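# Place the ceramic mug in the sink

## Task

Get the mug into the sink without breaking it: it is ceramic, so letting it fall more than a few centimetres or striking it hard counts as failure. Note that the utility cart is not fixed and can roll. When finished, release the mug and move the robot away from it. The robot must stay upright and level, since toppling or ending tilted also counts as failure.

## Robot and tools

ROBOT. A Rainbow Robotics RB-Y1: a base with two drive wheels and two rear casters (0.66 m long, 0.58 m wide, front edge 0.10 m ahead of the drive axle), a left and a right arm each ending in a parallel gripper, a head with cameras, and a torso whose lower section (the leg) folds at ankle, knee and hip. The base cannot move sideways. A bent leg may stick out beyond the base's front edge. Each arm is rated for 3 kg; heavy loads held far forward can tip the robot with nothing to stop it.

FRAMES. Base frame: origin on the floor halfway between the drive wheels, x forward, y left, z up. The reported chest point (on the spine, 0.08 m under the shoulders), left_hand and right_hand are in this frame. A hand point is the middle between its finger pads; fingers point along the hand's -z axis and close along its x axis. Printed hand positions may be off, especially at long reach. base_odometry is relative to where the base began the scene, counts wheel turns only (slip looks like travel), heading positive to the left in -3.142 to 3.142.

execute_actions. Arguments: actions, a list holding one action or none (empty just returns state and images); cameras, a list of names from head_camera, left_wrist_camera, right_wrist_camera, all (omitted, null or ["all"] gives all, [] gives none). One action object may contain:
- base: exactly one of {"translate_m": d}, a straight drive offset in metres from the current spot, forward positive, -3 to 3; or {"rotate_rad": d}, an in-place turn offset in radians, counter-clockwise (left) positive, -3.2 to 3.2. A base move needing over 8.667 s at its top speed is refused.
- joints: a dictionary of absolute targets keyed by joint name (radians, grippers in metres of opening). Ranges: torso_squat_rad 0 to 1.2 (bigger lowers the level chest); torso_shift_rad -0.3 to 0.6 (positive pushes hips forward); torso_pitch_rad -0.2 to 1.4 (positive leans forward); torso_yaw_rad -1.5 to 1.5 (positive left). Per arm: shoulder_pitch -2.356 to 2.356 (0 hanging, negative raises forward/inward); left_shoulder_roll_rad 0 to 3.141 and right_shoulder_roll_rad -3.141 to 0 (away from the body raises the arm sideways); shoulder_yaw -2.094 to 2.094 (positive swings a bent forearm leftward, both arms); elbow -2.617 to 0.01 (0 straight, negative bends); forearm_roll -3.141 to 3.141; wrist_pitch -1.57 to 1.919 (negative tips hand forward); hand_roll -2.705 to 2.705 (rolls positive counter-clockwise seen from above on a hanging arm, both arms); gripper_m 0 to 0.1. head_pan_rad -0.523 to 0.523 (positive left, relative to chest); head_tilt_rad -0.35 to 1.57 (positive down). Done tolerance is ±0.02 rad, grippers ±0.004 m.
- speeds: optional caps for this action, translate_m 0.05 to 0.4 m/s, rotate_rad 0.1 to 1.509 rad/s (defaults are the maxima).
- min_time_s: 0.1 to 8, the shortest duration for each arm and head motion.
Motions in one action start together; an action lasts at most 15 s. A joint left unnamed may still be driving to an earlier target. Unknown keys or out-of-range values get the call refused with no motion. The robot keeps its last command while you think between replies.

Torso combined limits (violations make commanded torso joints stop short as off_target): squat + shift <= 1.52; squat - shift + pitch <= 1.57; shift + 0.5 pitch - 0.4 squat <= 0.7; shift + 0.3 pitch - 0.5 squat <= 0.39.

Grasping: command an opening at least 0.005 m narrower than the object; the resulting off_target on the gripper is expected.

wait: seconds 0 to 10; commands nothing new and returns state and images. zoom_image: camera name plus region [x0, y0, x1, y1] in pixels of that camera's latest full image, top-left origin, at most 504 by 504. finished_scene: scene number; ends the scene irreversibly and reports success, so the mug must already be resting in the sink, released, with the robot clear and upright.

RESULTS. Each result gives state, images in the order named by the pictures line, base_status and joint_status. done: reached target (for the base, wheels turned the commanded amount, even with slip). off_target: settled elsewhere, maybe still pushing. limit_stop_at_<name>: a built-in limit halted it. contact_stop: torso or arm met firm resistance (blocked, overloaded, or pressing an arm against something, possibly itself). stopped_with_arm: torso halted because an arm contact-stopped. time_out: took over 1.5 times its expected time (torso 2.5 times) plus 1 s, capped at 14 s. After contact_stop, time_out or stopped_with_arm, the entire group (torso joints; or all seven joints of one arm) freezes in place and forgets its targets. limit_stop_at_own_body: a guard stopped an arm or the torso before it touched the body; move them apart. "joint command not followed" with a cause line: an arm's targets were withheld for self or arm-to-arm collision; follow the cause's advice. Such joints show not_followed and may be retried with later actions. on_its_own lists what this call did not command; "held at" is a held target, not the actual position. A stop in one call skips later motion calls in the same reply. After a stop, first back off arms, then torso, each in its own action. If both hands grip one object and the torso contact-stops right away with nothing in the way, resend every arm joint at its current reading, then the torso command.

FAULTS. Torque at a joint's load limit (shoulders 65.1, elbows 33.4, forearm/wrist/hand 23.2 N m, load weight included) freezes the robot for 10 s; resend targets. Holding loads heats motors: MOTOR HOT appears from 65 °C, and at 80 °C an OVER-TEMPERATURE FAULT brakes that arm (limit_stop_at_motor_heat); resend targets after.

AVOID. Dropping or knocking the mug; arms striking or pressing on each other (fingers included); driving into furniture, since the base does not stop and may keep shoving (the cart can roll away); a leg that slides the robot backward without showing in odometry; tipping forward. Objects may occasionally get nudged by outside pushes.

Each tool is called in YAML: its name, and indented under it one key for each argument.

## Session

execute_actions:
  actions: []

Scene clock: 0.00 s.
base_odometry: x=+0.000 y=+0.000 heading=+0.000 (m, m, rad; odometry frame)
base_status: not commanded
joint_positions: torso_squat_rad=+0.350 torso_shift_rad=+0.001 torso_pitch_rad=+0.001 torso_yaw_rad=-0.001 left_shoulder_pitch_rad=+0.000 left_shoulder_roll_rad=+0.023 left_shoulder_yaw_rad=+0.014 left_elbow_rad=-0.258 left_forearm_roll_rad=+0.013 left_wrist_pitch_rad=-0.025 left_hand_roll_rad=+0.045 left_gripper_m=+0.100 right_shoulder_pitch_rad=+0.000 right_shoulder_roll_rad=-0.022 right_shoulder_yaw_rad=-0.046 right_elbow_rad=-0.182 right_forearm_roll_rad=-0.009 right_wrist_pitch_rad=-0.023 right_hand_roll_rad=-0.025 right_gripper_m=+0.101 head_pan_rad=+0.001 head_tilt_rad=+0.400
joint_status: not commanded
chest: x=-0.2271 y=-0.0004 z=+1.2476 quat_wxyz=(+1.000, +0.000, +0.001, +0.000) (m; base frame)
left_hand: x=-0.0969 y=+0.2390 z=+0.5749 quat_wxyz=(+0.989, +0.009, -0.141, +0.034) (m; base frame)
right_hand: x=-0.1348 y=-0.2413 z=+0.5686 quat_wxyz=(+0.994, -0.012, -0.102, -0.039) (m; base frame)
pictures: head_camera, left_wrist_camera, right_wrist_camera
Images, in order (width x height): head_camera 896x504, left_wrist_camera 644x364, right_wrist_camera 644x364.

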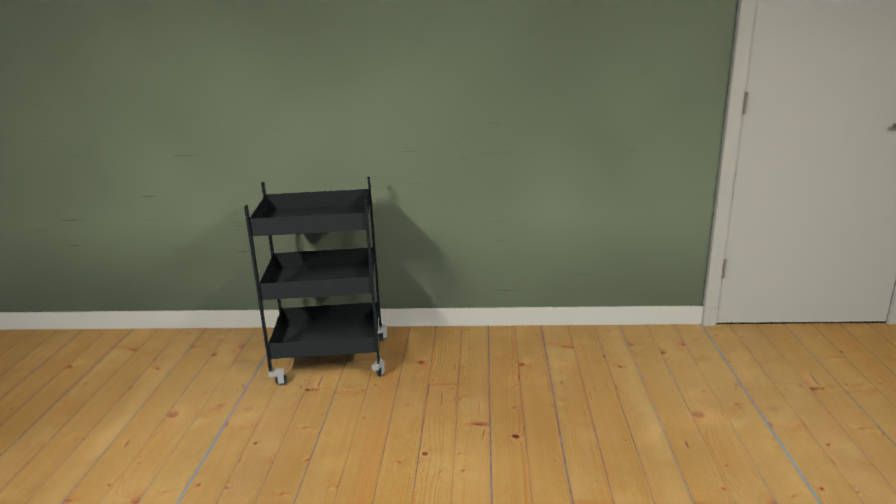

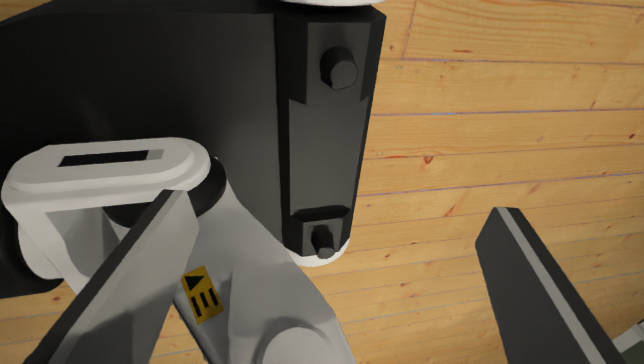

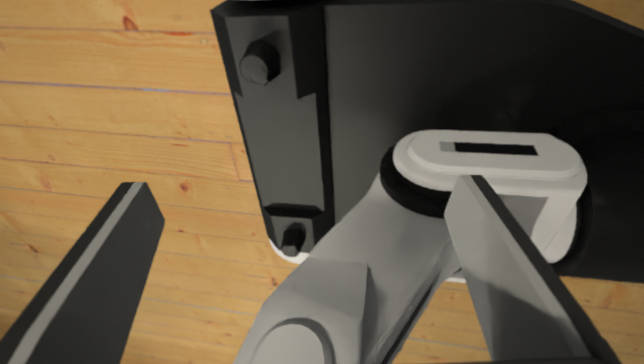

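execute_actions:
  actions:
    - {"base":{"rotate_rad":-0.9},"joints":{"head_pan_rad":-0.52}}
  cameras: ["head_camera"]

Scene clock: 6.07 s.
base_odometry: x=+0.000 y=+0.000 heading=-0.900 (m, m, rad; odometry frame)
base_status: done
joint_positions: torso_squat_rad=+0.350 torso_shift_rad=+0.001 torso_pitch_rad=+0.001 torso_yaw_rad=-0.001 left_shoulder_pitch_rad=+0.000 left_shoulder_roll_rad=+0.023 left_shoulder_yaw_rad=+0.014 left_elbow_rad=-0.258 left_forearm_roll_rad=+0.013 left_wrist_pitch_rad=-0.025 left_hand_roll_rad=+0.045 left_gripper_m=+0.100 right_shoulder_pitch_rad=+0.000 right_shoulder_roll_rad=-0.022 right_shoulder_yaw_rad=-0.046 right_elbow_rad=-0.182 right_forearm_roll_rad=-0.009 right_wrist_pitch_rad=-0.023 right_hand_roll_rad=-0.025 right_gripper_m=+0.101 head_pan_rad=-0.520 head_tilt_rad=+0.400
joint_status: all done
chest: x=-0.2271 y=-0.0004 z=+1.2476 quat_wxyz=(+1.000, +0.000, +0.001, +0.000) (m; base frame)
left_hand: x=-0.0969 y=+0.2390 z=+0.5749 quat_wxyz=(+0.989, +0.009, -0.141, +0.034) (m; base frame)
right_hand: x=-0.1348 y=-0.2413 z=+0.5686 quat_wxyz=(+0.994, -0.012, -0.102, -0.039) (m; base frame)
pictures: head_camera
Images, in order (width x height): head_camera 896x504.

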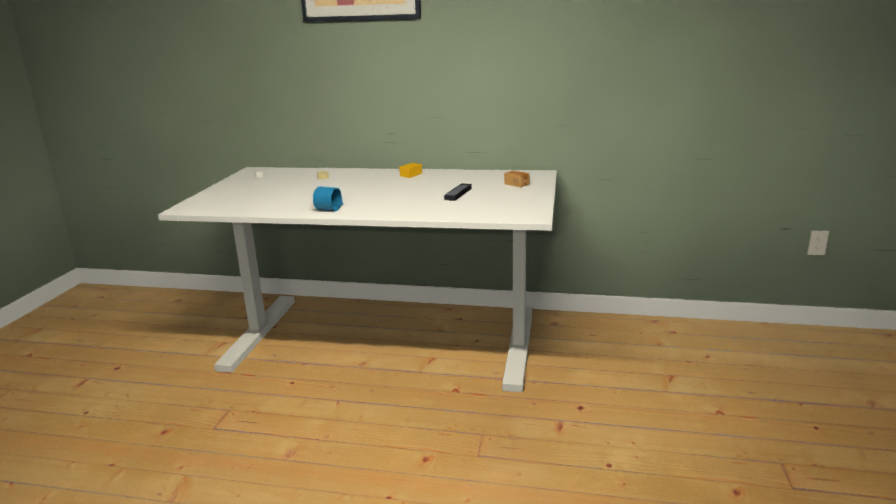

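zoom_image:
  camera: "head_camera"
  region: [270, 160, 390, 230]

Region (270, 160, 390, 230) of head_camera's 896x504 image, scaled by 4.200, with more detail than that image has; it fills the top 294 rows of this view, and the rest is white.

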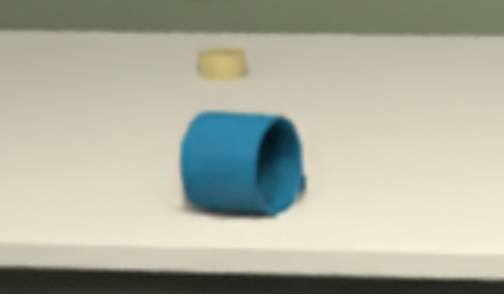

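execute_actions:
  actions:
    - {"base":{"rotate_rad":-0.462},"joints":{"torso_squat_rad":0.0,"torso_pitch_rad":0.3,"head_pan_rad":0,"head_tilt_rad":0.2,"right_shoulder_pitch_rad":-0.25,"right_shoulder_roll_rad":-0.05,"left_shoulder_pitch_rad":-0.3},"min_time_s":1.5}
  cameras: ["head_camera"]

execute_actions:
  actions:
    - {"base":{"translate_m":1.65},"joints":{"head_tilt_rad":0.5,"left_shoulder_pitch_rad":-0.836,"left_shoulder_roll_rad":0.11,"left_shoulder_yaw_rad":0.257,"left_elbow_rad":-1.122,"left_forearm_roll_rad":0,"left_wrist_pitch_rad":1.627,"left_hand_roll_rad":-0.35},"min_time_s":3}
  cameras: ["head_camera","left_wrist_camera"]

Scene clock: 57.13 s.
base_odometry: x=+0.000 y=+0.000 heading=-1.361 (m, m, rad; odometry frame)
base_status: done
joint_positions: torso_squat_rad=+0.000 torso_shift_rad=+0.001 torso_pitch_rad=+0.300 torso_yaw_rad=-0.001 left_shoulder_pitch_rad=-0.300 left_shoulder_roll_rad=+0.023 left_shoulder_yaw_rad=+0.014 left_elbow_rad=-0.258 left_forearm_roll_rad=+0.013 left_wrist_pitch_rad=-0.025 left_hand_roll_rad=+0.045 left_gripper_m=+0.100 right_shoulder_pitch_rad=-0.250 right_shoulder_roll_rad=-0.050 right_shoulder_yaw_rad=-0.046 right_elbow_rad=-0.182 right_forearm_roll_rad=-0.009 right_wrist_pitch_rad=-0.023 right_hand_roll_rad=-0.025 right_gripper_m=+0.101 head_pan_rad=+0.000 head_tilt_rad=+0.200
joint_status: all done
chest: x=-0.1359 y=-0.0004 z=+1.2761 quat_wxyz=(+0.989, +0.000, +0.150, +0.000) (m; base frame)
left_hand: x=+0.0059 y=+0.2148 z=+0.5976 quat_wxyz=(+0.991, -0.006, -0.133, -0.015) (m; base frame)
right_hand: x=-0.0656 y=-0.2469 z=+0.5896 quat_wxyz=(+0.997, -0.016, -0.071, +0.005) (m; base frame)
pictures: head_camera
Images, in order (width x height): head_camera 896x504.

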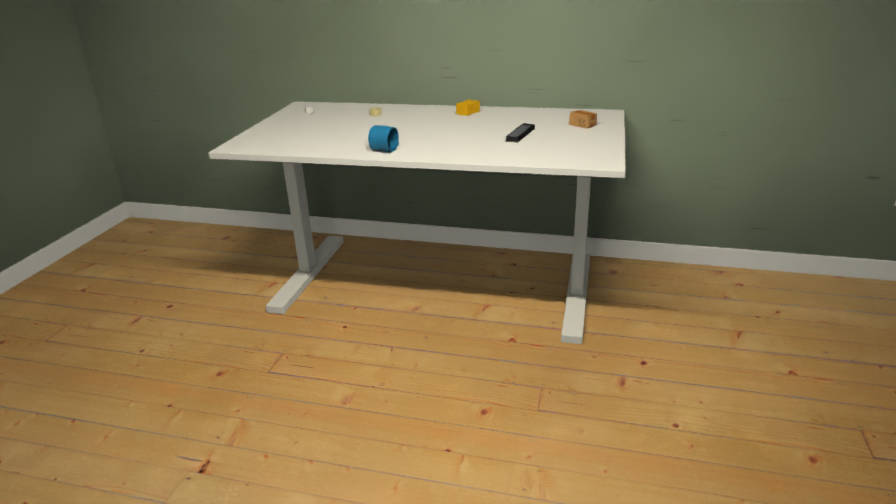

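Scene clock: 62.80 s.
base_odometry: x=+0.343 y=-1.614 heading=-1.362 (m, m, rad; odometry frame)
base_status: done
joint_positions: torso_squat_rad=+0.000 torso_shift_rad=+0.001 torso_pitch_rad=+0.300 torso_yaw_rad=-0.001 left_shoulder_pitch_rad=-0.836 left_shoulder_roll_rad=+0.110 left_shoulder_yaw_rad=+0.257 left_elbow_rad=-1.122 left_forearm_roll_rad=+0.000 left_wrist_pitch_rad=+1.627 left_hand_roll_rad=-0.350 left_gripper_m=+0.100 right_shoulder_pitch_rad=-0.250 right_shoulder_roll_rad=-0.050 right_shoulder_yaw_rad=-0.046 right_elbow_rad=-0.182 right_forearm_roll_rad=-0.009 right_wrist_pitch_rad=-0.023 right_hand_roll_rad=-0.025 right_gripper_m=+0.101 head_pan_rad=+0.000 head_tilt_rad=+0.500
joint_status: all done
chest: x=-0.1360 y=-0.0004 z=+1.2761 quat_wxyz=(+0.989, +0.000, +0.149, +0.000) (m; base frame)
left_hand: x=+0.3059 y=+0.2194 z=+0.8789 quat_wxyz=(+0.985, +0.000, +0.000, -0.174) (m; base frame)
right_hand: x=-0.0652 y=-0.2469 z=+0.5896 quat_wxyz=(+0.997, -0.016, -0.072, +0.005) (m; base frame)
pictures: head_camera, left_wrist_camera
Images, in order (width x height): head_camera 896x504, left_wrist_camera 644x364.

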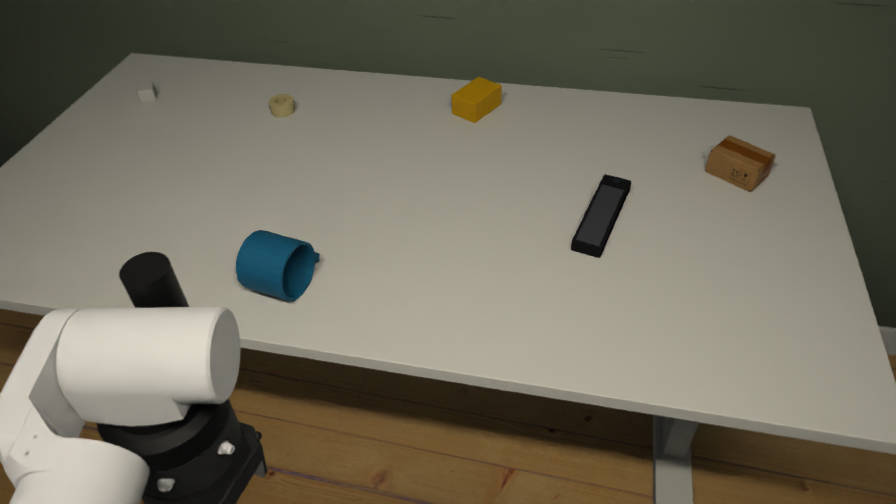

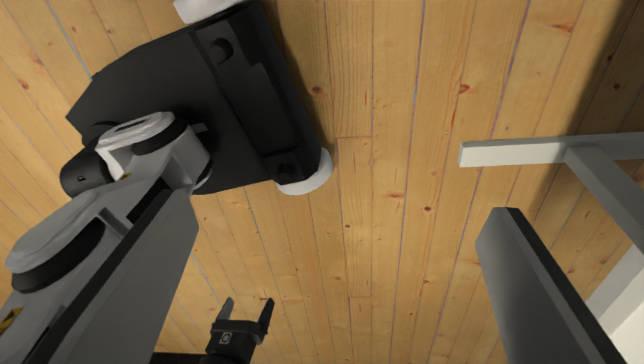

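execute_actions:
  actions:
    - {"base":{"translate_m":0.45},"joints":{"head_tilt_rad":0.9,"head_pan_rad":0.25,"torso_yaw_rad":0.08,"left_hand_roll_rad":-0.47}}
  cameras: ["head_camera","left_wrist_camera"]

Scene clock: 78.60 s.
base_odometry: x=+0.436 y=-2.054 heading=-1.362 (m, m, rad; odometry frame)
base_status: done
joint_positions: torso_squat_rad=+0.000 torso_shift_rad=+0.001 torso_pitch_rad=+0.300 torso_yaw_rad=+0.080 left_shoulder_pitch_rad=-0.836 left_shoulder_roll_rad=+0.110 left_shoulder_yaw_rad=+0.257 left_elbow_rad=-1.122 left_forearm_roll_rad=+0.000 left_wrist_pitch_rad=+1.627 left_hand_roll_rad=-0.470 left_gripper_m=+0.100 right_shoulder_pitch_rad=-0.250 right_shoulder_roll_rad=-0.050 right_shoulder_yaw_rad=-0.046 right_elbow_rad=-0.182 right_forearm_roll_rad=-0.009 right_wrist_pitch_rad=-0.023 right_hand_roll_rad=-0.025 right_gripper_m=+0.101 head_pan_rad=+0.250 head_tilt_rad=+0.900
joint_status: all done
chest: x=-0.1360 y=-0.0004 z=+1.2761 quat_wxyz=(+0.988, +0.006, +0.149, +0.040) (m; base frame)
left_hand: x=+0.2873 y=+0.2623 z=+0.8848 quat_wxyz=(+0.981, +0.012, +0.003, -0.195) (m; base frame)
right_hand: x=-0.0471 y=-0.2243 z=+0.5840 quat_wxyz=(+0.996, -0.001, -0.072, +0.043) (m; base frame)
pictures: head_camera, left_wrist_camera
Images, in order (width x height): head_camera 896x504, left_wrist_camera 644x364.

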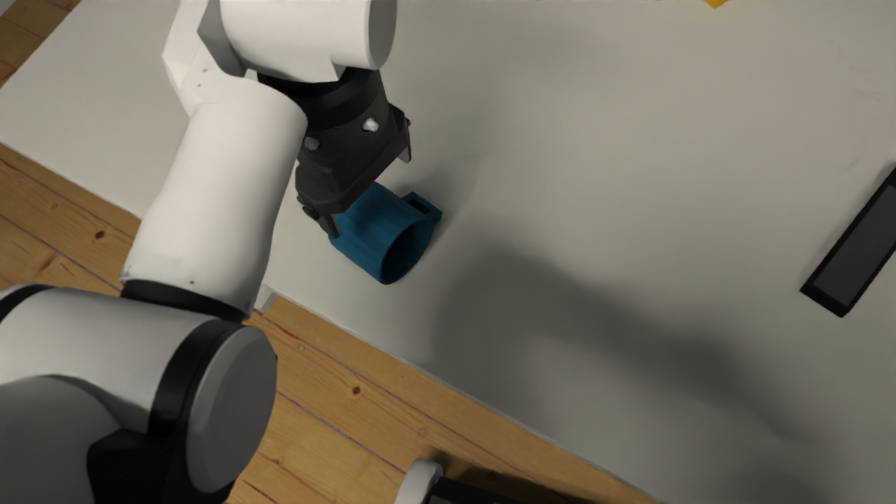

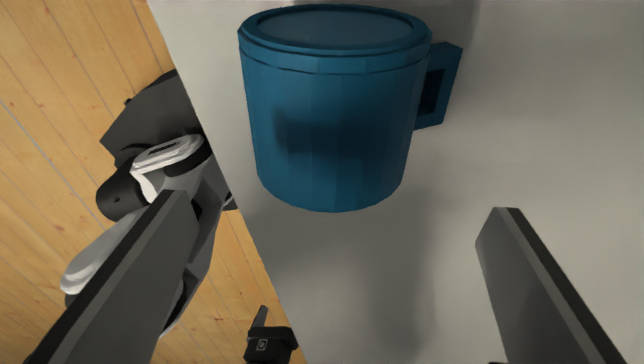

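execute_actions:
  actions:
    - {"base":{"translate_m":-0.011},"joints":{"torso_yaw_rad":0.055,"left_hand_roll_rad":-0.45,"torso_squat_rad":0.3}}
  cameras: ["head_camera","left_wrist_camera"]

Scene clock: 89.33 s.
base_odometry: x=+0.434 y=-2.043 heading=-1.362 (m, m, rad; odometry frame)
base_status: done
joint_positions: torso_squat_rad=+0.300 torso_shift_rad=+0.001 torso_pitch_rad=+0.300 torso_yaw_rad=+0.055 left_shoulder_pitch_rad=-0.836 left_shoulder_roll_rad=+0.110 left_shoulder_yaw_rad=+0.257 left_elbow_rad=-1.122 left_forearm_roll_rad=+0.000 left_wrist_pitch_rad=+1.627 left_hand_roll_rad=-0.450 left_gripper_m=+0.100 right_shoulder_pitch_rad=-0.250 right_shoulder_roll_rad=-0.050 right_shoulder_yaw_rad=-0.046 right_elbow_rad=-0.182 right_forearm_roll_rad=-0.009 right_wrist_pitch_rad=-0.023 right_hand_roll_rad=-0.025 right_gripper_m=+0.101 head_pan_rad=+0.250 head_tilt_rad=+0.900
joint_status: all done
chest: x=-0.1361 y=-0.0004 z=+1.2449 quat_wxyz=(+0.988, +0.004, +0.149, +0.027) (m; base frame)
left_hand: x=+0.2933 y=+0.2492 z=+0.8517 quat_wxyz=(+0.980, +0.008, +0.002, -0.197) (m; base frame)
right_hand: x=-0.0526 y=-0.2315 z=+0.5545 quat_wxyz=(+0.997, -0.006, -0.072, +0.031) (m; base frame)
pictures: head_camera, left_wrist_camera
Images, in order (width x height): head_camera 896x504, left_wrist_camera 644x364.

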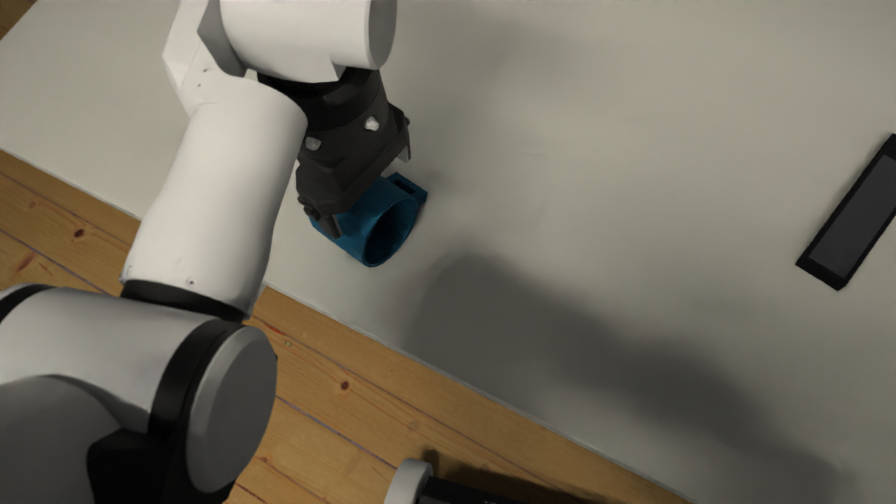

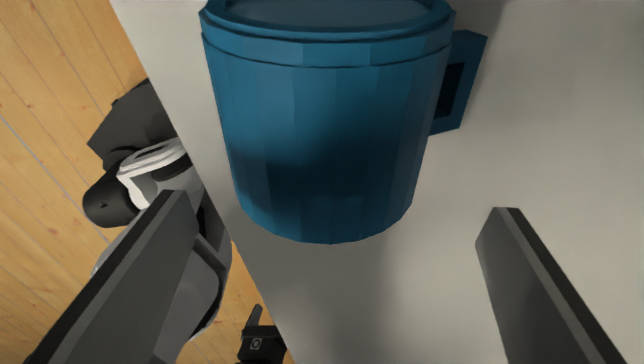

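execute_actions:
  actions:
    - {"joints":{"torso_squat_rad":0.465}}
  cameras: ["head_camera","left_wrist_camera"]

Scene clock: 99.40 s.
base_odometry: x=+0.434 y=-2.043 heading=-1.362 (m, m, rad; odometry frame)
base_status: not commanded
joint_positions: torso_squat_rad=+0.465 torso_shift_rad=+0.001 torso_pitch_rad=+0.300 torso_yaw_rad=+0.055 left_shoulder_pitch_rad=-0.836 left_shoulder_roll_rad=+0.110 left_shoulder_yaw_rad=+0.257 left_elbow_rad=-1.122 left_forearm_roll_rad=+0.000 left_wrist_pitch_rad=+1.627 left_hand_roll_rad=-0.450 left_gripper_m=+0.100 right_shoulder_pitch_rad=-0.250 right_shoulder_roll_rad=-0.050 right_shoulder_yaw_rad=-0.046 right_elbow_rad=-0.182 right_forearm_roll_rad=-0.009 right_wrist_pitch_rad=-0.023 right_hand_roll_rad=-0.025 right_gripper_m=+0.101 head_pan_rad=+0.250 head_tilt_rad=+0.900
joint_status: all done
chest: x=-0.1362 y=-0.0004 z=+1.2018 quat_wxyz=(+0.988, +0.004, +0.149, +0.027) (m; base frame)
left_hand: x=+0.2933 y=+0.2493 z=+0.8086 quat_wxyz=(+0.980, +0.008, +0.002, -0.197) (m; base frame)
right_hand: x=-0.0526 y=-0.2315 z=+0.5114 quat_wxyz=(+0.997, -0.006, -0.072, +0.031) (m; base frame)
pictures: head_camera, left_wrist_camera
Images, in order (width x height): head_camera 896x504, left_wrist_camera 644x364.

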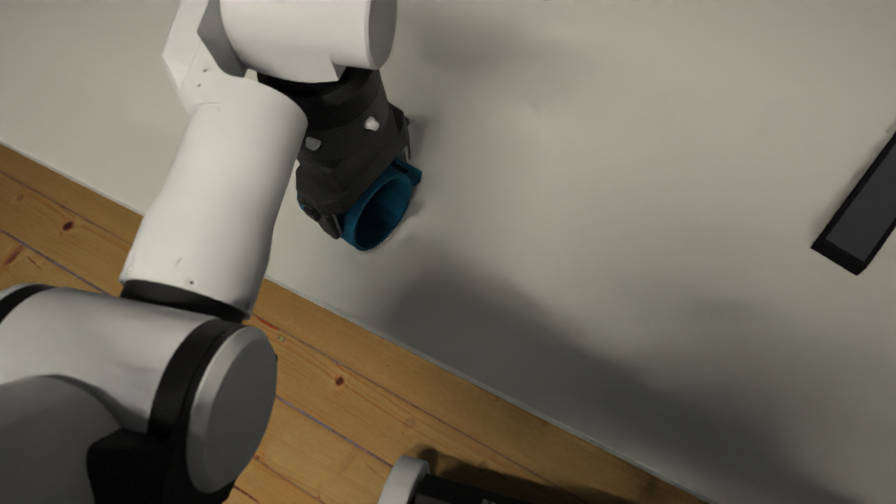

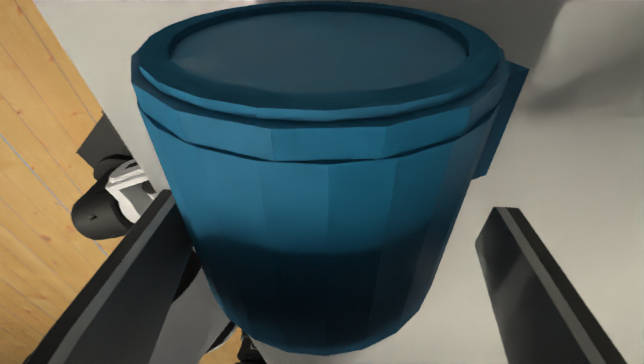

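execute_actions:
  actions:
    - {"joints":{"torso_squat_rad":0.482,"left_gripper_m":0.065}}
  cameras: ["head_camera","left_wrist_camera"]

Scene clock: 106.37 s.
base_odometry: x=+0.434 y=-2.043 heading=-1.362 (m, m, rad; odometry frame)
base_status: not commanded
joint_positions: torso_squat_rad=+0.482 torso_shift_rad=+0.000 torso_pitch_rad=+0.299 torso_yaw_rad=+0.055 left_shoulder_pitch_rad=-0.837 left_shoulder_roll_rad=+0.110 left_shoulder_yaw_rad=+0.257 left_elbow_rad=-1.123 left_forearm_roll_rad=+0.000 left_wrist_pitch_rad=+1.627 left_hand_roll_rad=-0.450 left_gripper_m=+0.089 right_shoulder_pitch_rad=-0.250 right_shoulder_roll_rad=-0.050 right_shoulder_yaw_rad=-0.046 right_elbow_rad=-0.182 right_forearm_roll_rad=-0.009 right_wrist_pitch_rad=-0.023 right_hand_roll_rad=-0.025 right_gripper_m=+0.101 head_pan_rad=+0.250 head_tilt_rad=+0.900
joint_status: left_gripper_m off_target (ended at +0.089, target +0.065); the others done
chest: x=-0.1366 y=-0.0005 z=+1.1964 quat_wxyz=(+0.988, +0.004, +0.149, +0.027) (m; base frame)
left_hand: x=+0.2940 y=+0.2493 z=+0.8044 quat_wxyz=(+0.980, +0.009, +0.000, -0.197) (m; base frame)
right_hand: x=-0.0525 y=-0.2314 z=+0.5060 quat_wxyz=(+0.997, -0.006, -0.073, +0.031) (m; base frame)
pictures: head_camera, left_wrist_camera
Images, in order (width x height): head_camera 896x504, left_wrist_camera 644x364.

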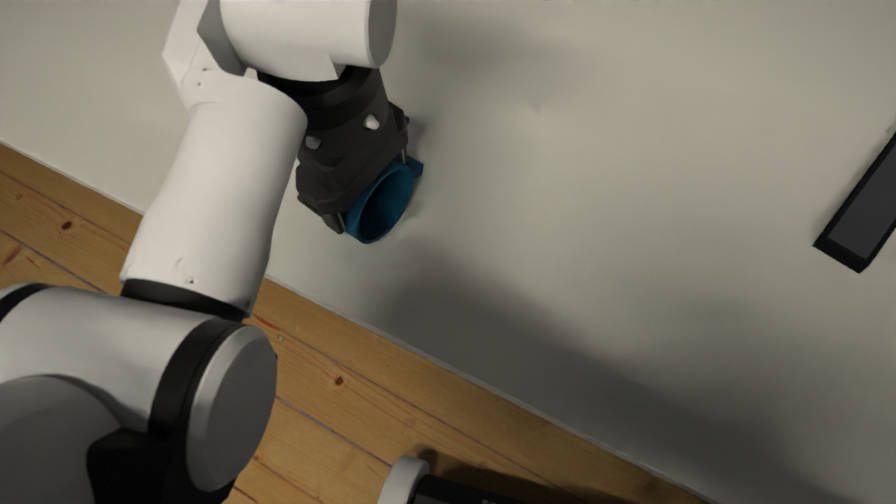

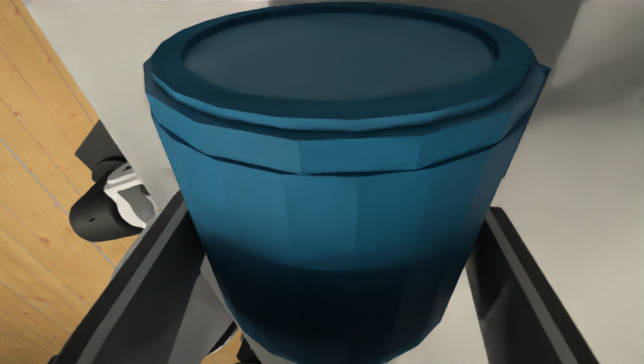

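zoom_image:
  camera: "head_camera"
  region: [280, 100, 460, 260]

zoom_image:
  camera: "left_wrist_camera"
  region: [400, 40, 644, 300]

Region (280, 100, 460, 260) of head_camera's 896x504 image, scaled by 2.800, with more detail than that image has.

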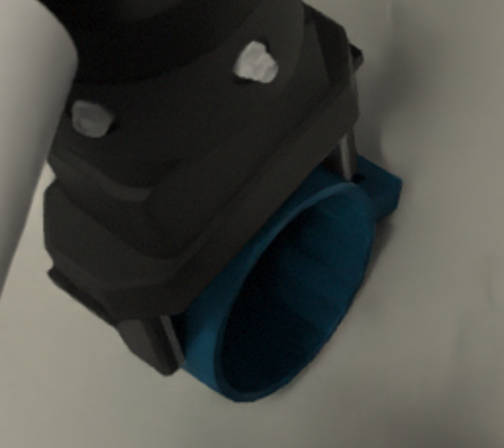

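Region (400, 40, 644, 300) of left_wrist_camera's 644x364 image, scaled by 1.938, with more detail than that image has; it fills the left 473 columns of this view, and the rest is white.

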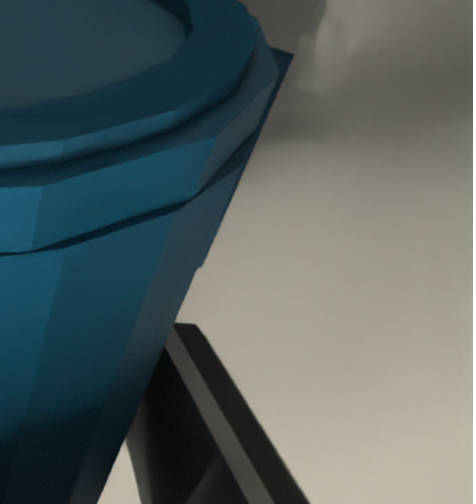

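execute_actions:
  actions:
    - {"joints":{"left_gripper_m":0.098}}
  cameras: []

execute_actions:
  actions:
    - {"joints":{"torso_squat_rad":0.522}}
  cameras: ["head_camera","left_wrist_camera"]

Scene clock: 125.07 s.
base_odometry: x=+0.434 y=-2.043 heading=-1.362 (m, m, rad; odometry frame)
base_status: not commanded
joint_positions: torso_squat_rad=+0.482 torso_shift_rad=+0.001 torso_pitch_rad=+0.300 torso_yaw_rad=+0.055 left_shoulder_pitch_rad=-0.837 left_shoulder_roll_rad=+0.110 left_shoulder_yaw_rad=+0.257 left_elbow_rad=-1.122 left_forearm_roll_rad=+0.000 left_wrist_pitch_rad=+1.627 left_hand_roll_rad=-0.450 left_gripper_m=+0.098 right_shoulder_pitch_rad=-0.250 right_shoulder_roll_rad=-0.050 right_shoulder_yaw_rad=-0.046 right_elbow_rad=-0.182 right_forearm_roll_rad=-0.009 right_wrist_pitch_rad=-0.023 right_hand_roll_rad=-0.025 right_gripper_m=+0.101 head_pan_rad=+0.250 head_tilt_rad=+0.900
joint_status: all done
chest: x=-0.1363 y=-0.0004 z=+1.1964 quat_wxyz=(+0.988, +0.004, +0.149, +0.027) (m; base frame)
left_hand: x=+0.2936 y=+0.2493 z=+0.8036 quat_wxyz=(+0.980, +0.008, +0.001, -0.197) (m; base frame)
right_hand: x=-0.0526 y=-0.2314 z=+0.5060 quat_wxyz=(+0.997, -0.006, -0.072, +0.031) (m; base frame)
pictures: none
No camera images: the call's "cameras" was empty. Leave "cameras" out to get every camera's image.

Scene clock: 125.90 s.
base_odometry: x=+0.434 y=-2.043 heading=-1.362 (m, m, rad; odometry frame)
base_status: not commanded
joint_positions: torso_squat_rad=+0.522 torso_shift_rad=+0.001 torso_pitch_rad=+0.300 torso_yaw_rad=+0.055 left_shoulder_pitch_rad=-0.837 left_shoulder_roll_rad=+0.110 left_shoulder_yaw_rad=+0.257 left_elbow_rad=-1.122 left_forearm_roll_rad=+0.000 left_wrist_pitch_rad=+1.627 left_hand_roll_rad=-0.450 left_gripper_m=+0.098 right_shoulder_pitch_rad=-0.250 right_shoulder_roll_rad=-0.050 right_shoulder_yaw_rad=-0.046 right_elbow_rad=-0.182 right_forearm_roll_rad=-0.009 right_wrist_pitch_rad=-0.023 right_hand_roll_rad=-0.025 right_gripper_m=+0.101 head_pan_rad=+0.250 head_tilt_rad=+0.900
joint_status: all done
chest: x=-0.1362 y=-0.0004 z=+1.1829 quat_wxyz=(+0.988, +0.004, +0.149, +0.027) (m; base frame)
left_hand: x=+0.2935 y=+0.2494 z=+0.7900 quat_wxyz=(+0.980, +0.008, +0.001, -0.197) (m; base frame)
right_hand: x=-0.0526 y=-0.2314 z=+0.4925 quat_wxyz=(+0.997, -0.006, -0.072, +0.031) (m; base frame)
pictures: head_camera, left_wrist_camera
Images, in order (width x height): head_camera 896x504, left_wrist_camera 644x364.

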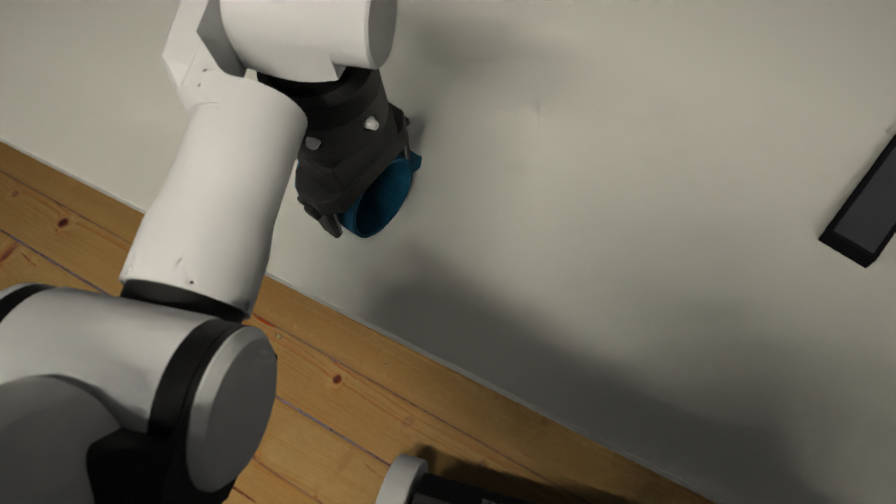

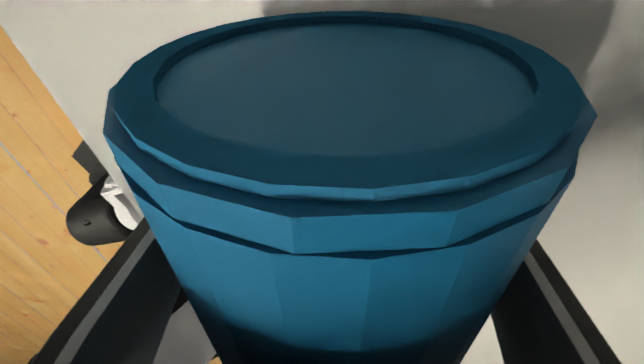

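No contact on the way down. Closing.

execute_actions:
  actions:
    - {"joints":{"left_gripper_m":0.065}}
  cameras: ["left_wrist_camera"]

execute_actions:
  actions:
    - {"joints":{"torso_squat_rad":0.44}}
  cameras: ["head_camera","left_wrist_camera"]

Scene clock: 130.17 s.
base_odometry: x=+0.434 y=-2.043 heading=-1.362 (m, m, rad; odometry frame)
base_status: not commanded
joint_positions: torso_squat_rad=+0.522 torso_shift_rad=+0.001 torso_pitch_rad=+0.300 torso_yaw_rad=+0.055 left_shoulder_pitch_rad=-0.837 left_shoulder_roll_rad=+0.110 left_shoulder_yaw_rad=+0.257 left_elbow_rad=-1.122 left_forearm_roll_rad=+0.000 left_wrist_pitch_rad=+1.627 left_hand_roll_rad=-0.450 left_gripper_m=+0.090 right_shoulder_pitch_rad=-0.250 right_shoulder_roll_rad=-0.050 right_shoulder_yaw_rad=-0.046 right_elbow_rad=-0.182 right_forearm_roll_rad=-0.009 right_wrist_pitch_rad=-0.023 right_hand_roll_rad=-0.025 right_gripper_m=+0.101 head_pan_rad=+0.250 head_tilt_rad=+0.900
joint_status: left_gripper_m off_target (ended at +0.090, target +0.065)
chest: x=-0.1362 y=-0.0004 z=+1.1829 quat_wxyz=(+0.988, +0.004, +0.149, +0.027) (m; base frame)
left_hand: x=+0.2935 y=+0.2494 z=+0.7900 quat_wxyz=(+0.980, +0.008, +0.001, -0.197) (m; base frame)
right_hand: x=-0.0526 y=-0.2314 z=+0.4925 quat_wxyz=(+0.997, -0.006, -0.072, +0.031) (m; base frame)
pictures: left_wrist_camera
Images, in order (width x height): left_wrist_camera 644x364.

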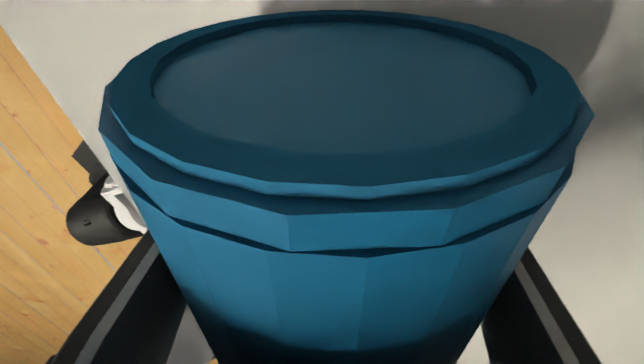

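Scene clock: 131.20 s.
base_odometry: x=+0.434 y=-2.043 heading=-1.362 (m, m, rad; odometry frame)
base_status: not commanded
joint_positions: torso_squat_rad=+0.440 torso_shift_rad=+0.001 torso_pitch_rad=+0.300 torso_yaw_rad=+0.055 left_shoulder_pitch_rad=-0.836 left_shoulder_roll_rad=+0.110 left_shoulder_yaw_rad=+0.257 left_elbow_rad=-1.122 left_forearm_roll_rad=+0.000 left_wrist_pitch_rad=+1.627 left_hand_roll_rad=-0.450 left_gripper_m=+0.090 right_shoulder_pitch_rad=-0.250 right_shoulder_roll_rad=-0.050 right_shoulder_yaw_rad=-0.046 right_elbow_rad=-0.182 right_forearm_roll_rad=-0.009 right_wrist_pitch_rad=-0.023 right_hand_roll_rad=-0.025 right_gripper_m=+0.101 head_pan_rad=+0.250 head_tilt_rad=+0.900
joint_status: all done
chest: x=-0.1360 y=-0.0005 z=+1.2094 quat_wxyz=(+0.988, +0.004, +0.149, +0.027) (m; base frame)
left_hand: x=+0.2934 y=+0.2494 z=+0.8161 quat_wxyz=(+0.980, +0.008, +0.002, -0.197) (m; base frame)
right_hand: x=-0.0527 y=-0.2315 z=+0.5189 quat_wxyz=(+0.997, -0.006, -0.072, +0.031) (m; base frame)
pictures: head_camera, left_wrist_camera
Images, in order (width x height): head_camera 896x504, left_wrist_camera 644x364.

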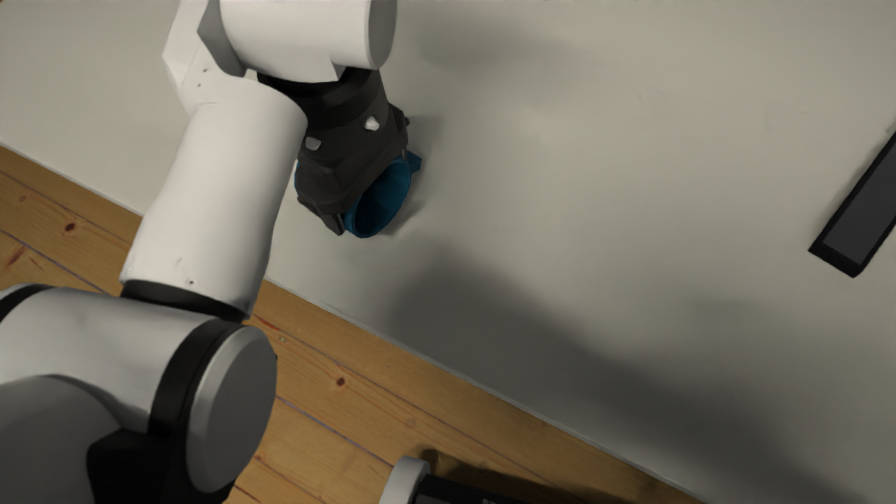

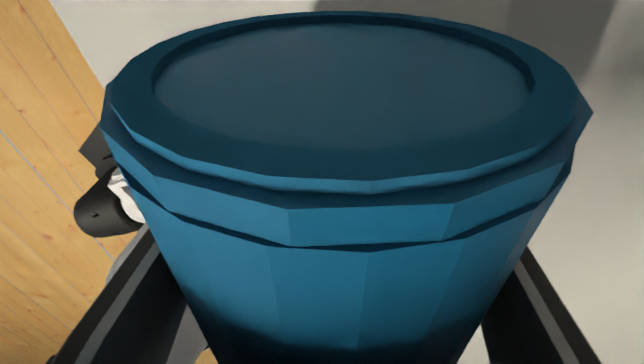

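execute_actions:
  actions:
    - {"base":{"translate_m":-0.75},"joints":{"torso_squat_rad":0.0,"torso_yaw_rad":0,"head_pan_rad":0,"head_tilt_rad":0.1}}
  cameras: ["left_wrist_camera"]

execute_actions:
  actions:
    - {"base":{"rotate_rad":2.8}}
  cameras: ["head_camera","left_wrist_camera"]

Scene clock: 145.43 s.
base_odometry: x=+0.279 y=-1.309 heading=-1.363 (m, m, rad; odometry frame)
base_status: done
joint_positions: torso_squat_rad=+0.000 torso_shift_rad=+0.001 torso_pitch_rad=+0.300 torso_yaw_rad=+0.000 left_shoulder_pitch_rad=-0.836 left_shoulder_roll_rad=+0.110 left_shoulder_yaw_rad=+0.257 left_elbow_rad=-1.122 left_forearm_roll_rad=+0.000 left_wrist_pitch_rad=+1.627 left_hand_roll_rad=-0.450 left_gripper_m=+0.090 right_shoulder_pitch_rad=-0.250 right_shoulder_roll_rad=-0.050 right_shoulder_yaw_rad=-0.046 right_elbow_rad=-0.182 right_forearm_roll_rad=-0.009 right_wrist_pitch_rad=-0.023 right_hand_roll_rad=-0.025 right_gripper_m=+0.101 head_pan_rad=+0.000 head_tilt_rad=+0.100
joint_status: all done
chest: x=-0.1360 y=-0.0005 z=+1.2761 quat_wxyz=(+0.989, +0.000, +0.149, +0.000) (m; base frame)
left_hand: x=+0.3056 y=+0.2200 z=+0.8789 quat_wxyz=(+0.975, +0.000, +0.000, -0.223) (m; base frame)
right_hand: x=-0.0652 y=-0.2468 z=+0.5895 quat_wxyz=(+0.997, -0.016, -0.072, +0.005) (m; base frame)
pictures: left_wrist_camera
Images, in order (width x height): left_wrist_camera 644x364.

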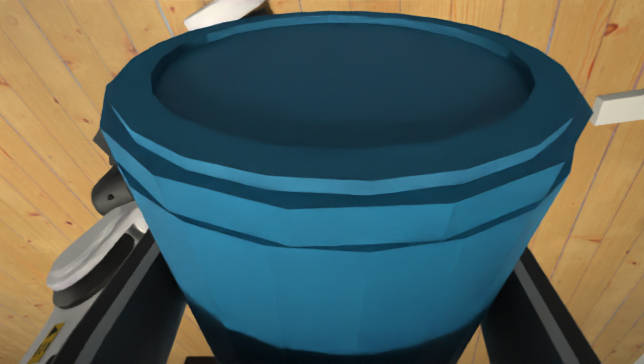

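Scene clock: 150.50 s.
base_odometry: x=+0.279 y=-1.309 heading=+1.436 (m, m, rad; odometry frame)
base_status: done
joint_positions: torso_squat_rad=+0.000 torso_shift_rad=+0.001 torso_pitch_rad=+0.300 torso_yaw_rad=+0.000 left_shoulder_pitch_rad=-0.836 left_shoulder_roll_rad=+0.110 left_shoulder_yaw_rad=+0.257 left_elbow_rad=-1.122 left_forearm_roll_rad=+0.000 left_wrist_pitch_rad=+1.627 left_hand_roll_rad=-0.450 left_gripper_m=+0.090 right_shoulder_pitch_rad=-0.250 right_shoulder_roll_rad=-0.050 right_shoulder_yaw_rad=-0.046 right_elbow_rad=-0.182 right_forearm_roll_rad=-0.009 right_wrist_pitch_rad=-0.023 right_hand_roll_rad=-0.025 right_gripper_m=+0.101 head_pan_rad=+0.000 head_tilt_rad=+0.100
joint_status: not commanded
chest: x=-0.1360 y=-0.0005 z=+1.2761 quat_wxyz=(+0.989, +0.000, +0.149, +0.000) (m; base frame)
left_hand: x=+0.3056 y=+0.2200 z=+0.8789 quat_wxyz=(+0.975, +0.000, +0.000, -0.223) (m; base frame)
right_hand: x=-0.0652 y=-0.2469 z=+0.5896 quat_wxyz=(+0.997, -0.016, -0.072, +0.005) (m; base frame)
pictures: head_camera, left_wrist_camera
Images, in order (width x height): head_camera 896x504, left_wrist_camera 644x364.

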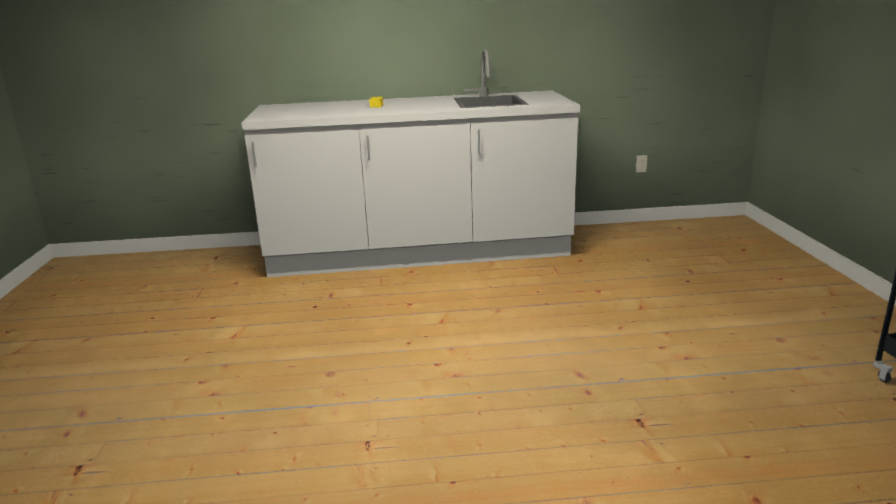

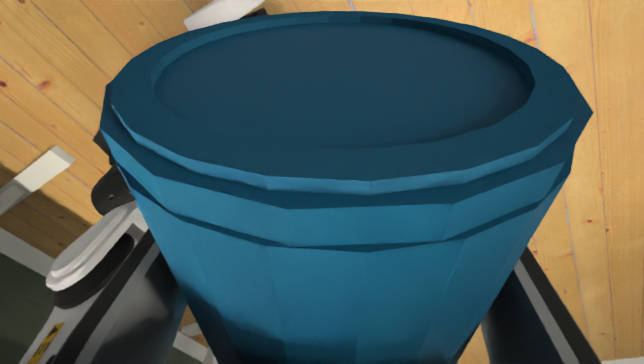

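execute_actions:
  actions:
    - {"base":{"rotate_rad":-0.097},"joints":{"left_hand_roll_rad":-0.9},"min_time_s":0.9}
  cameras: []

execute_actions:
  actions:
    - {"base":{"translate_m":2.7},"joints":{"torso_shift_rad":0.2,"left_shoulder_pitch_rad":-1.2815,"left_shoulder_roll_rad":0.246,"left_shoulder_yaw_rad":0.334,"left_elbow_rad":-0.908,"left_wrist_pitch_rad":1.872,"left_hand_roll_rad":-1.35,"right_shoulder_pitch_rad":-0.15,"right_elbow_rad":-0.05,"head_tilt_rad":0.4},"min_time_s":7}
  cameras: ["head_camera","left_wrist_camera"]

Scene clock: 178.43 s.
base_odometry: x=+0.279 y=-1.309 heading=+1.340 (m, m, rad; odometry frame)
base_status: done
joint_positions: torso_squat_rad=+0.000 torso_shift_rad=+0.001 torso_pitch_rad=+0.300 torso_yaw_rad=+0.000 left_shoulder_pitch_rad=-0.836 left_shoulder_roll_rad=+0.110 left_shoulder_yaw_rad=+0.257 left_elbow_rad=-1.122 left_forearm_roll_rad=+0.000 left_wrist_pitch_rad=+1.627 left_hand_roll_rad=-0.900 left_gripper_m=+0.090 right_shoulder_pitch_rad=-0.250 right_shoulder_roll_rad=-0.050 right_shoulder_yaw_rad=-0.046 right_elbow_rad=-0.182 right_forearm_roll_rad=-0.009 right_wrist_pitch_rad=-0.023 right_hand_roll_rad=-0.025 right_gripper_m=+0.101 head_pan_rad=+0.000 head_tilt_rad=+0.100
joint_status: all done
chest: x=-0.1360 y=-0.0005 z=+1.2761 quat_wxyz=(+0.989, +0.000, +0.149, +0.000) (m; base frame)
left_hand: x=+0.3056 y=+0.2200 z=+0.8789 quat_wxyz=(+0.901, +0.000, +0.000, -0.435) (m; base frame)
right_hand: x=-0.0652 y=-0.2469 z=+0.5896 quat_wxyz=(+0.997, -0.016, -0.072, +0.005) (m; base frame)
pictures: none
No camera images: the call's "cameras" was empty. Leave "cameras" out to get every camera's image.

Scene clock: 186.77 s.
base_odometry: x=+0.896 y=+1.320 heading=+1.340 (m, m, rad; odometry frame)
base_status: done
joint_positions: torso_squat_rad=+0.000 torso_shift_rad=+0.200 torso_pitch_rad=+0.300 torso_yaw_rad=+0.000 left_shoulder_pitch_rad=-1.281 left_shoulder_roll_rad=+0.246 left_shoulder_yaw_rad=+0.334 left_elbow_rad=-0.908 left_forearm_roll_rad=+0.000 left_wrist_pitch_rad=+1.872 left_hand_roll_rad=-1.350 left_gripper_m=+0.090 right_shoulder_pitch_rad=-0.150 right_shoulder_roll_rad=-0.050 right_shoulder_yaw_rad=-0.046 right_elbow_rad=-0.050 right_forearm_roll_rad=-0.009 right_wrist_pitch_rad=-0.023 right_hand_roll_rad=-0.025 right_gripper_m=+0.101 head_pan_rad=+0.000 head_tilt_rad=+0.400
joint_status: all done
chest: x=+0.0026 y=-0.0004 z=+1.2621 quat_wxyz=(+0.989, +0.000, +0.150, +0.000) (m; base frame)
left_hand: x=+0.5242 y=+0.2198 z=+1.0223 quat_wxyz=(+0.781, +0.000, +0.000, -0.625) (m; base frame)
right_hand: x=-0.0630 y=-0.2555 z=+0.5808 quat_wxyz=(+0.999, -0.023, +0.041, -0.011) (m; base frame)
pictures: head_camera, left_wrist_camera
Images, in order (width x height): head_camera 896x504, left_wrist_camera 644x364.

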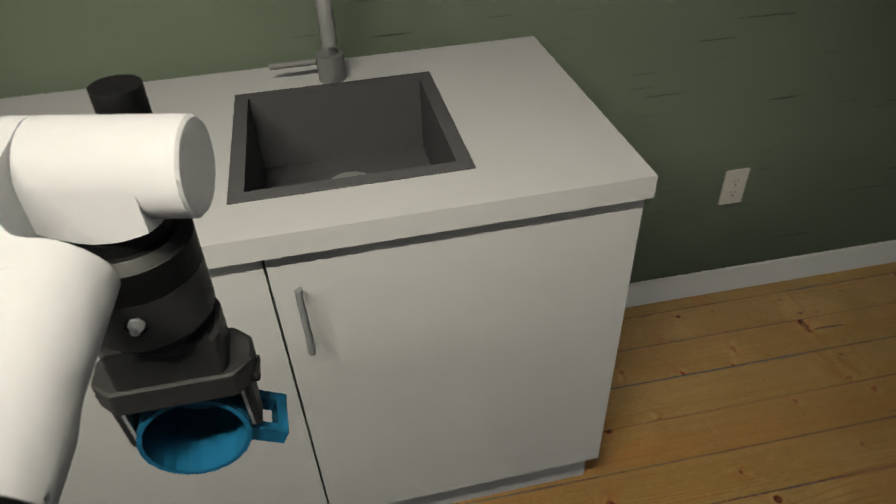

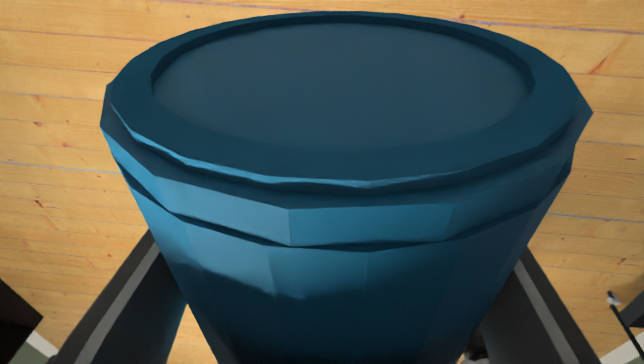

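execute_actions:
  actions:
    - {"base":{"translate_m":0.46},"joints":{"head_tilt_rad":0.6,"head_pan_rad":0.1}}
  cameras: ["head_camera","left_wrist_camera"]

Scene clock: 203.33 s.
base_odometry: x=+1.001 y=+1.767 heading=+1.341 (m, m, rad; odometry frame)
base_status: done
joint_positions: torso_squat_rad=+0.000 torso_shift_rad=+0.200 torso_pitch_rad=+0.300 torso_yaw_rad=+0.000 left_shoulder_pitch_rad=-1.281 left_shoulder_roll_rad=+0.246 left_shoulder_yaw_rad=+0.334 left_elbow_rad=-0.908 left_forearm_roll_rad=+0.000 left_wrist_pitch_rad=+1.872 left_hand_roll_rad=-1.350 left_gripper_m=+0.090 right_shoulder_pitch_rad=-0.150 right_shoulder_roll_rad=-0.050 right_shoulder_yaw_rad=-0.046 right_elbow_rad=-0.050 right_forearm_roll_rad=-0.009 right_wrist_pitch_rad=-0.023 right_hand_roll_rad=-0.025 right_gripper_m=+0.101 head_pan_rad=+0.100 head_tilt_rad=+0.600
joint_status: all done
chest: x=+0.0026 y=-0.0004 z=+1.2621 quat_wxyz=(+0.989, +0.000, +0.149, +0.000) (m; base frame)
left_hand: x=+0.5242 y=+0.2198 z=+1.0224 quat_wxyz=(+0.781, +0.000, +0.000, -0.625) (m; base frame)
right_hand: x=-0.0632 y=-0.2555 z=+0.5809 quat_wxyz=(+0.999, -0.023, +0.041, -0.011) (m; base frame)
pictures: head_camera, left_wrist_camera
Images, in order (width x height): head_camera 896x504, left_wrist_camera 644x364.

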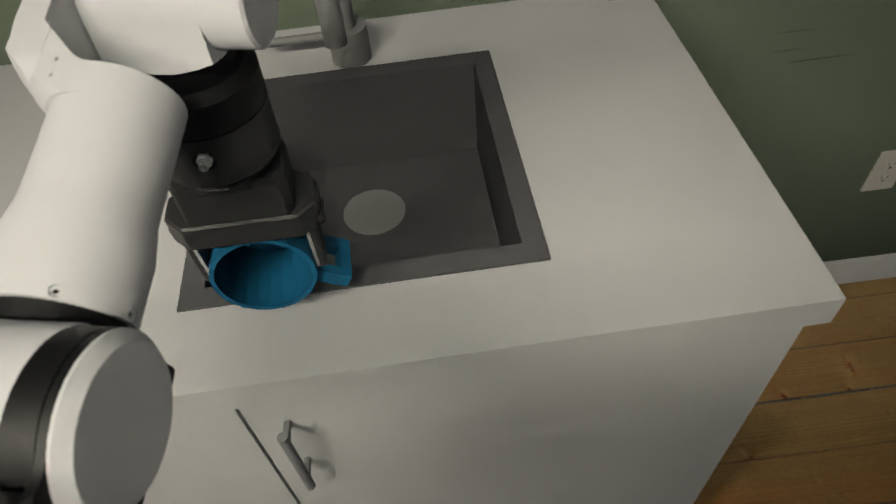

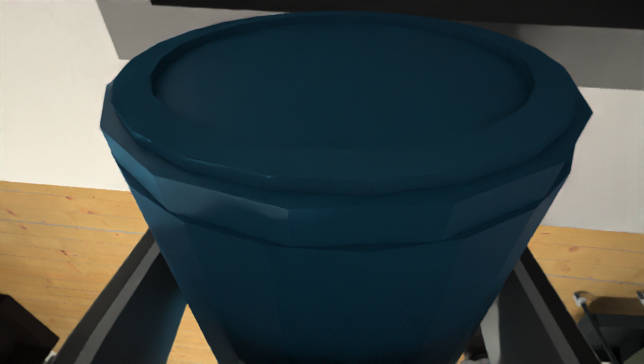

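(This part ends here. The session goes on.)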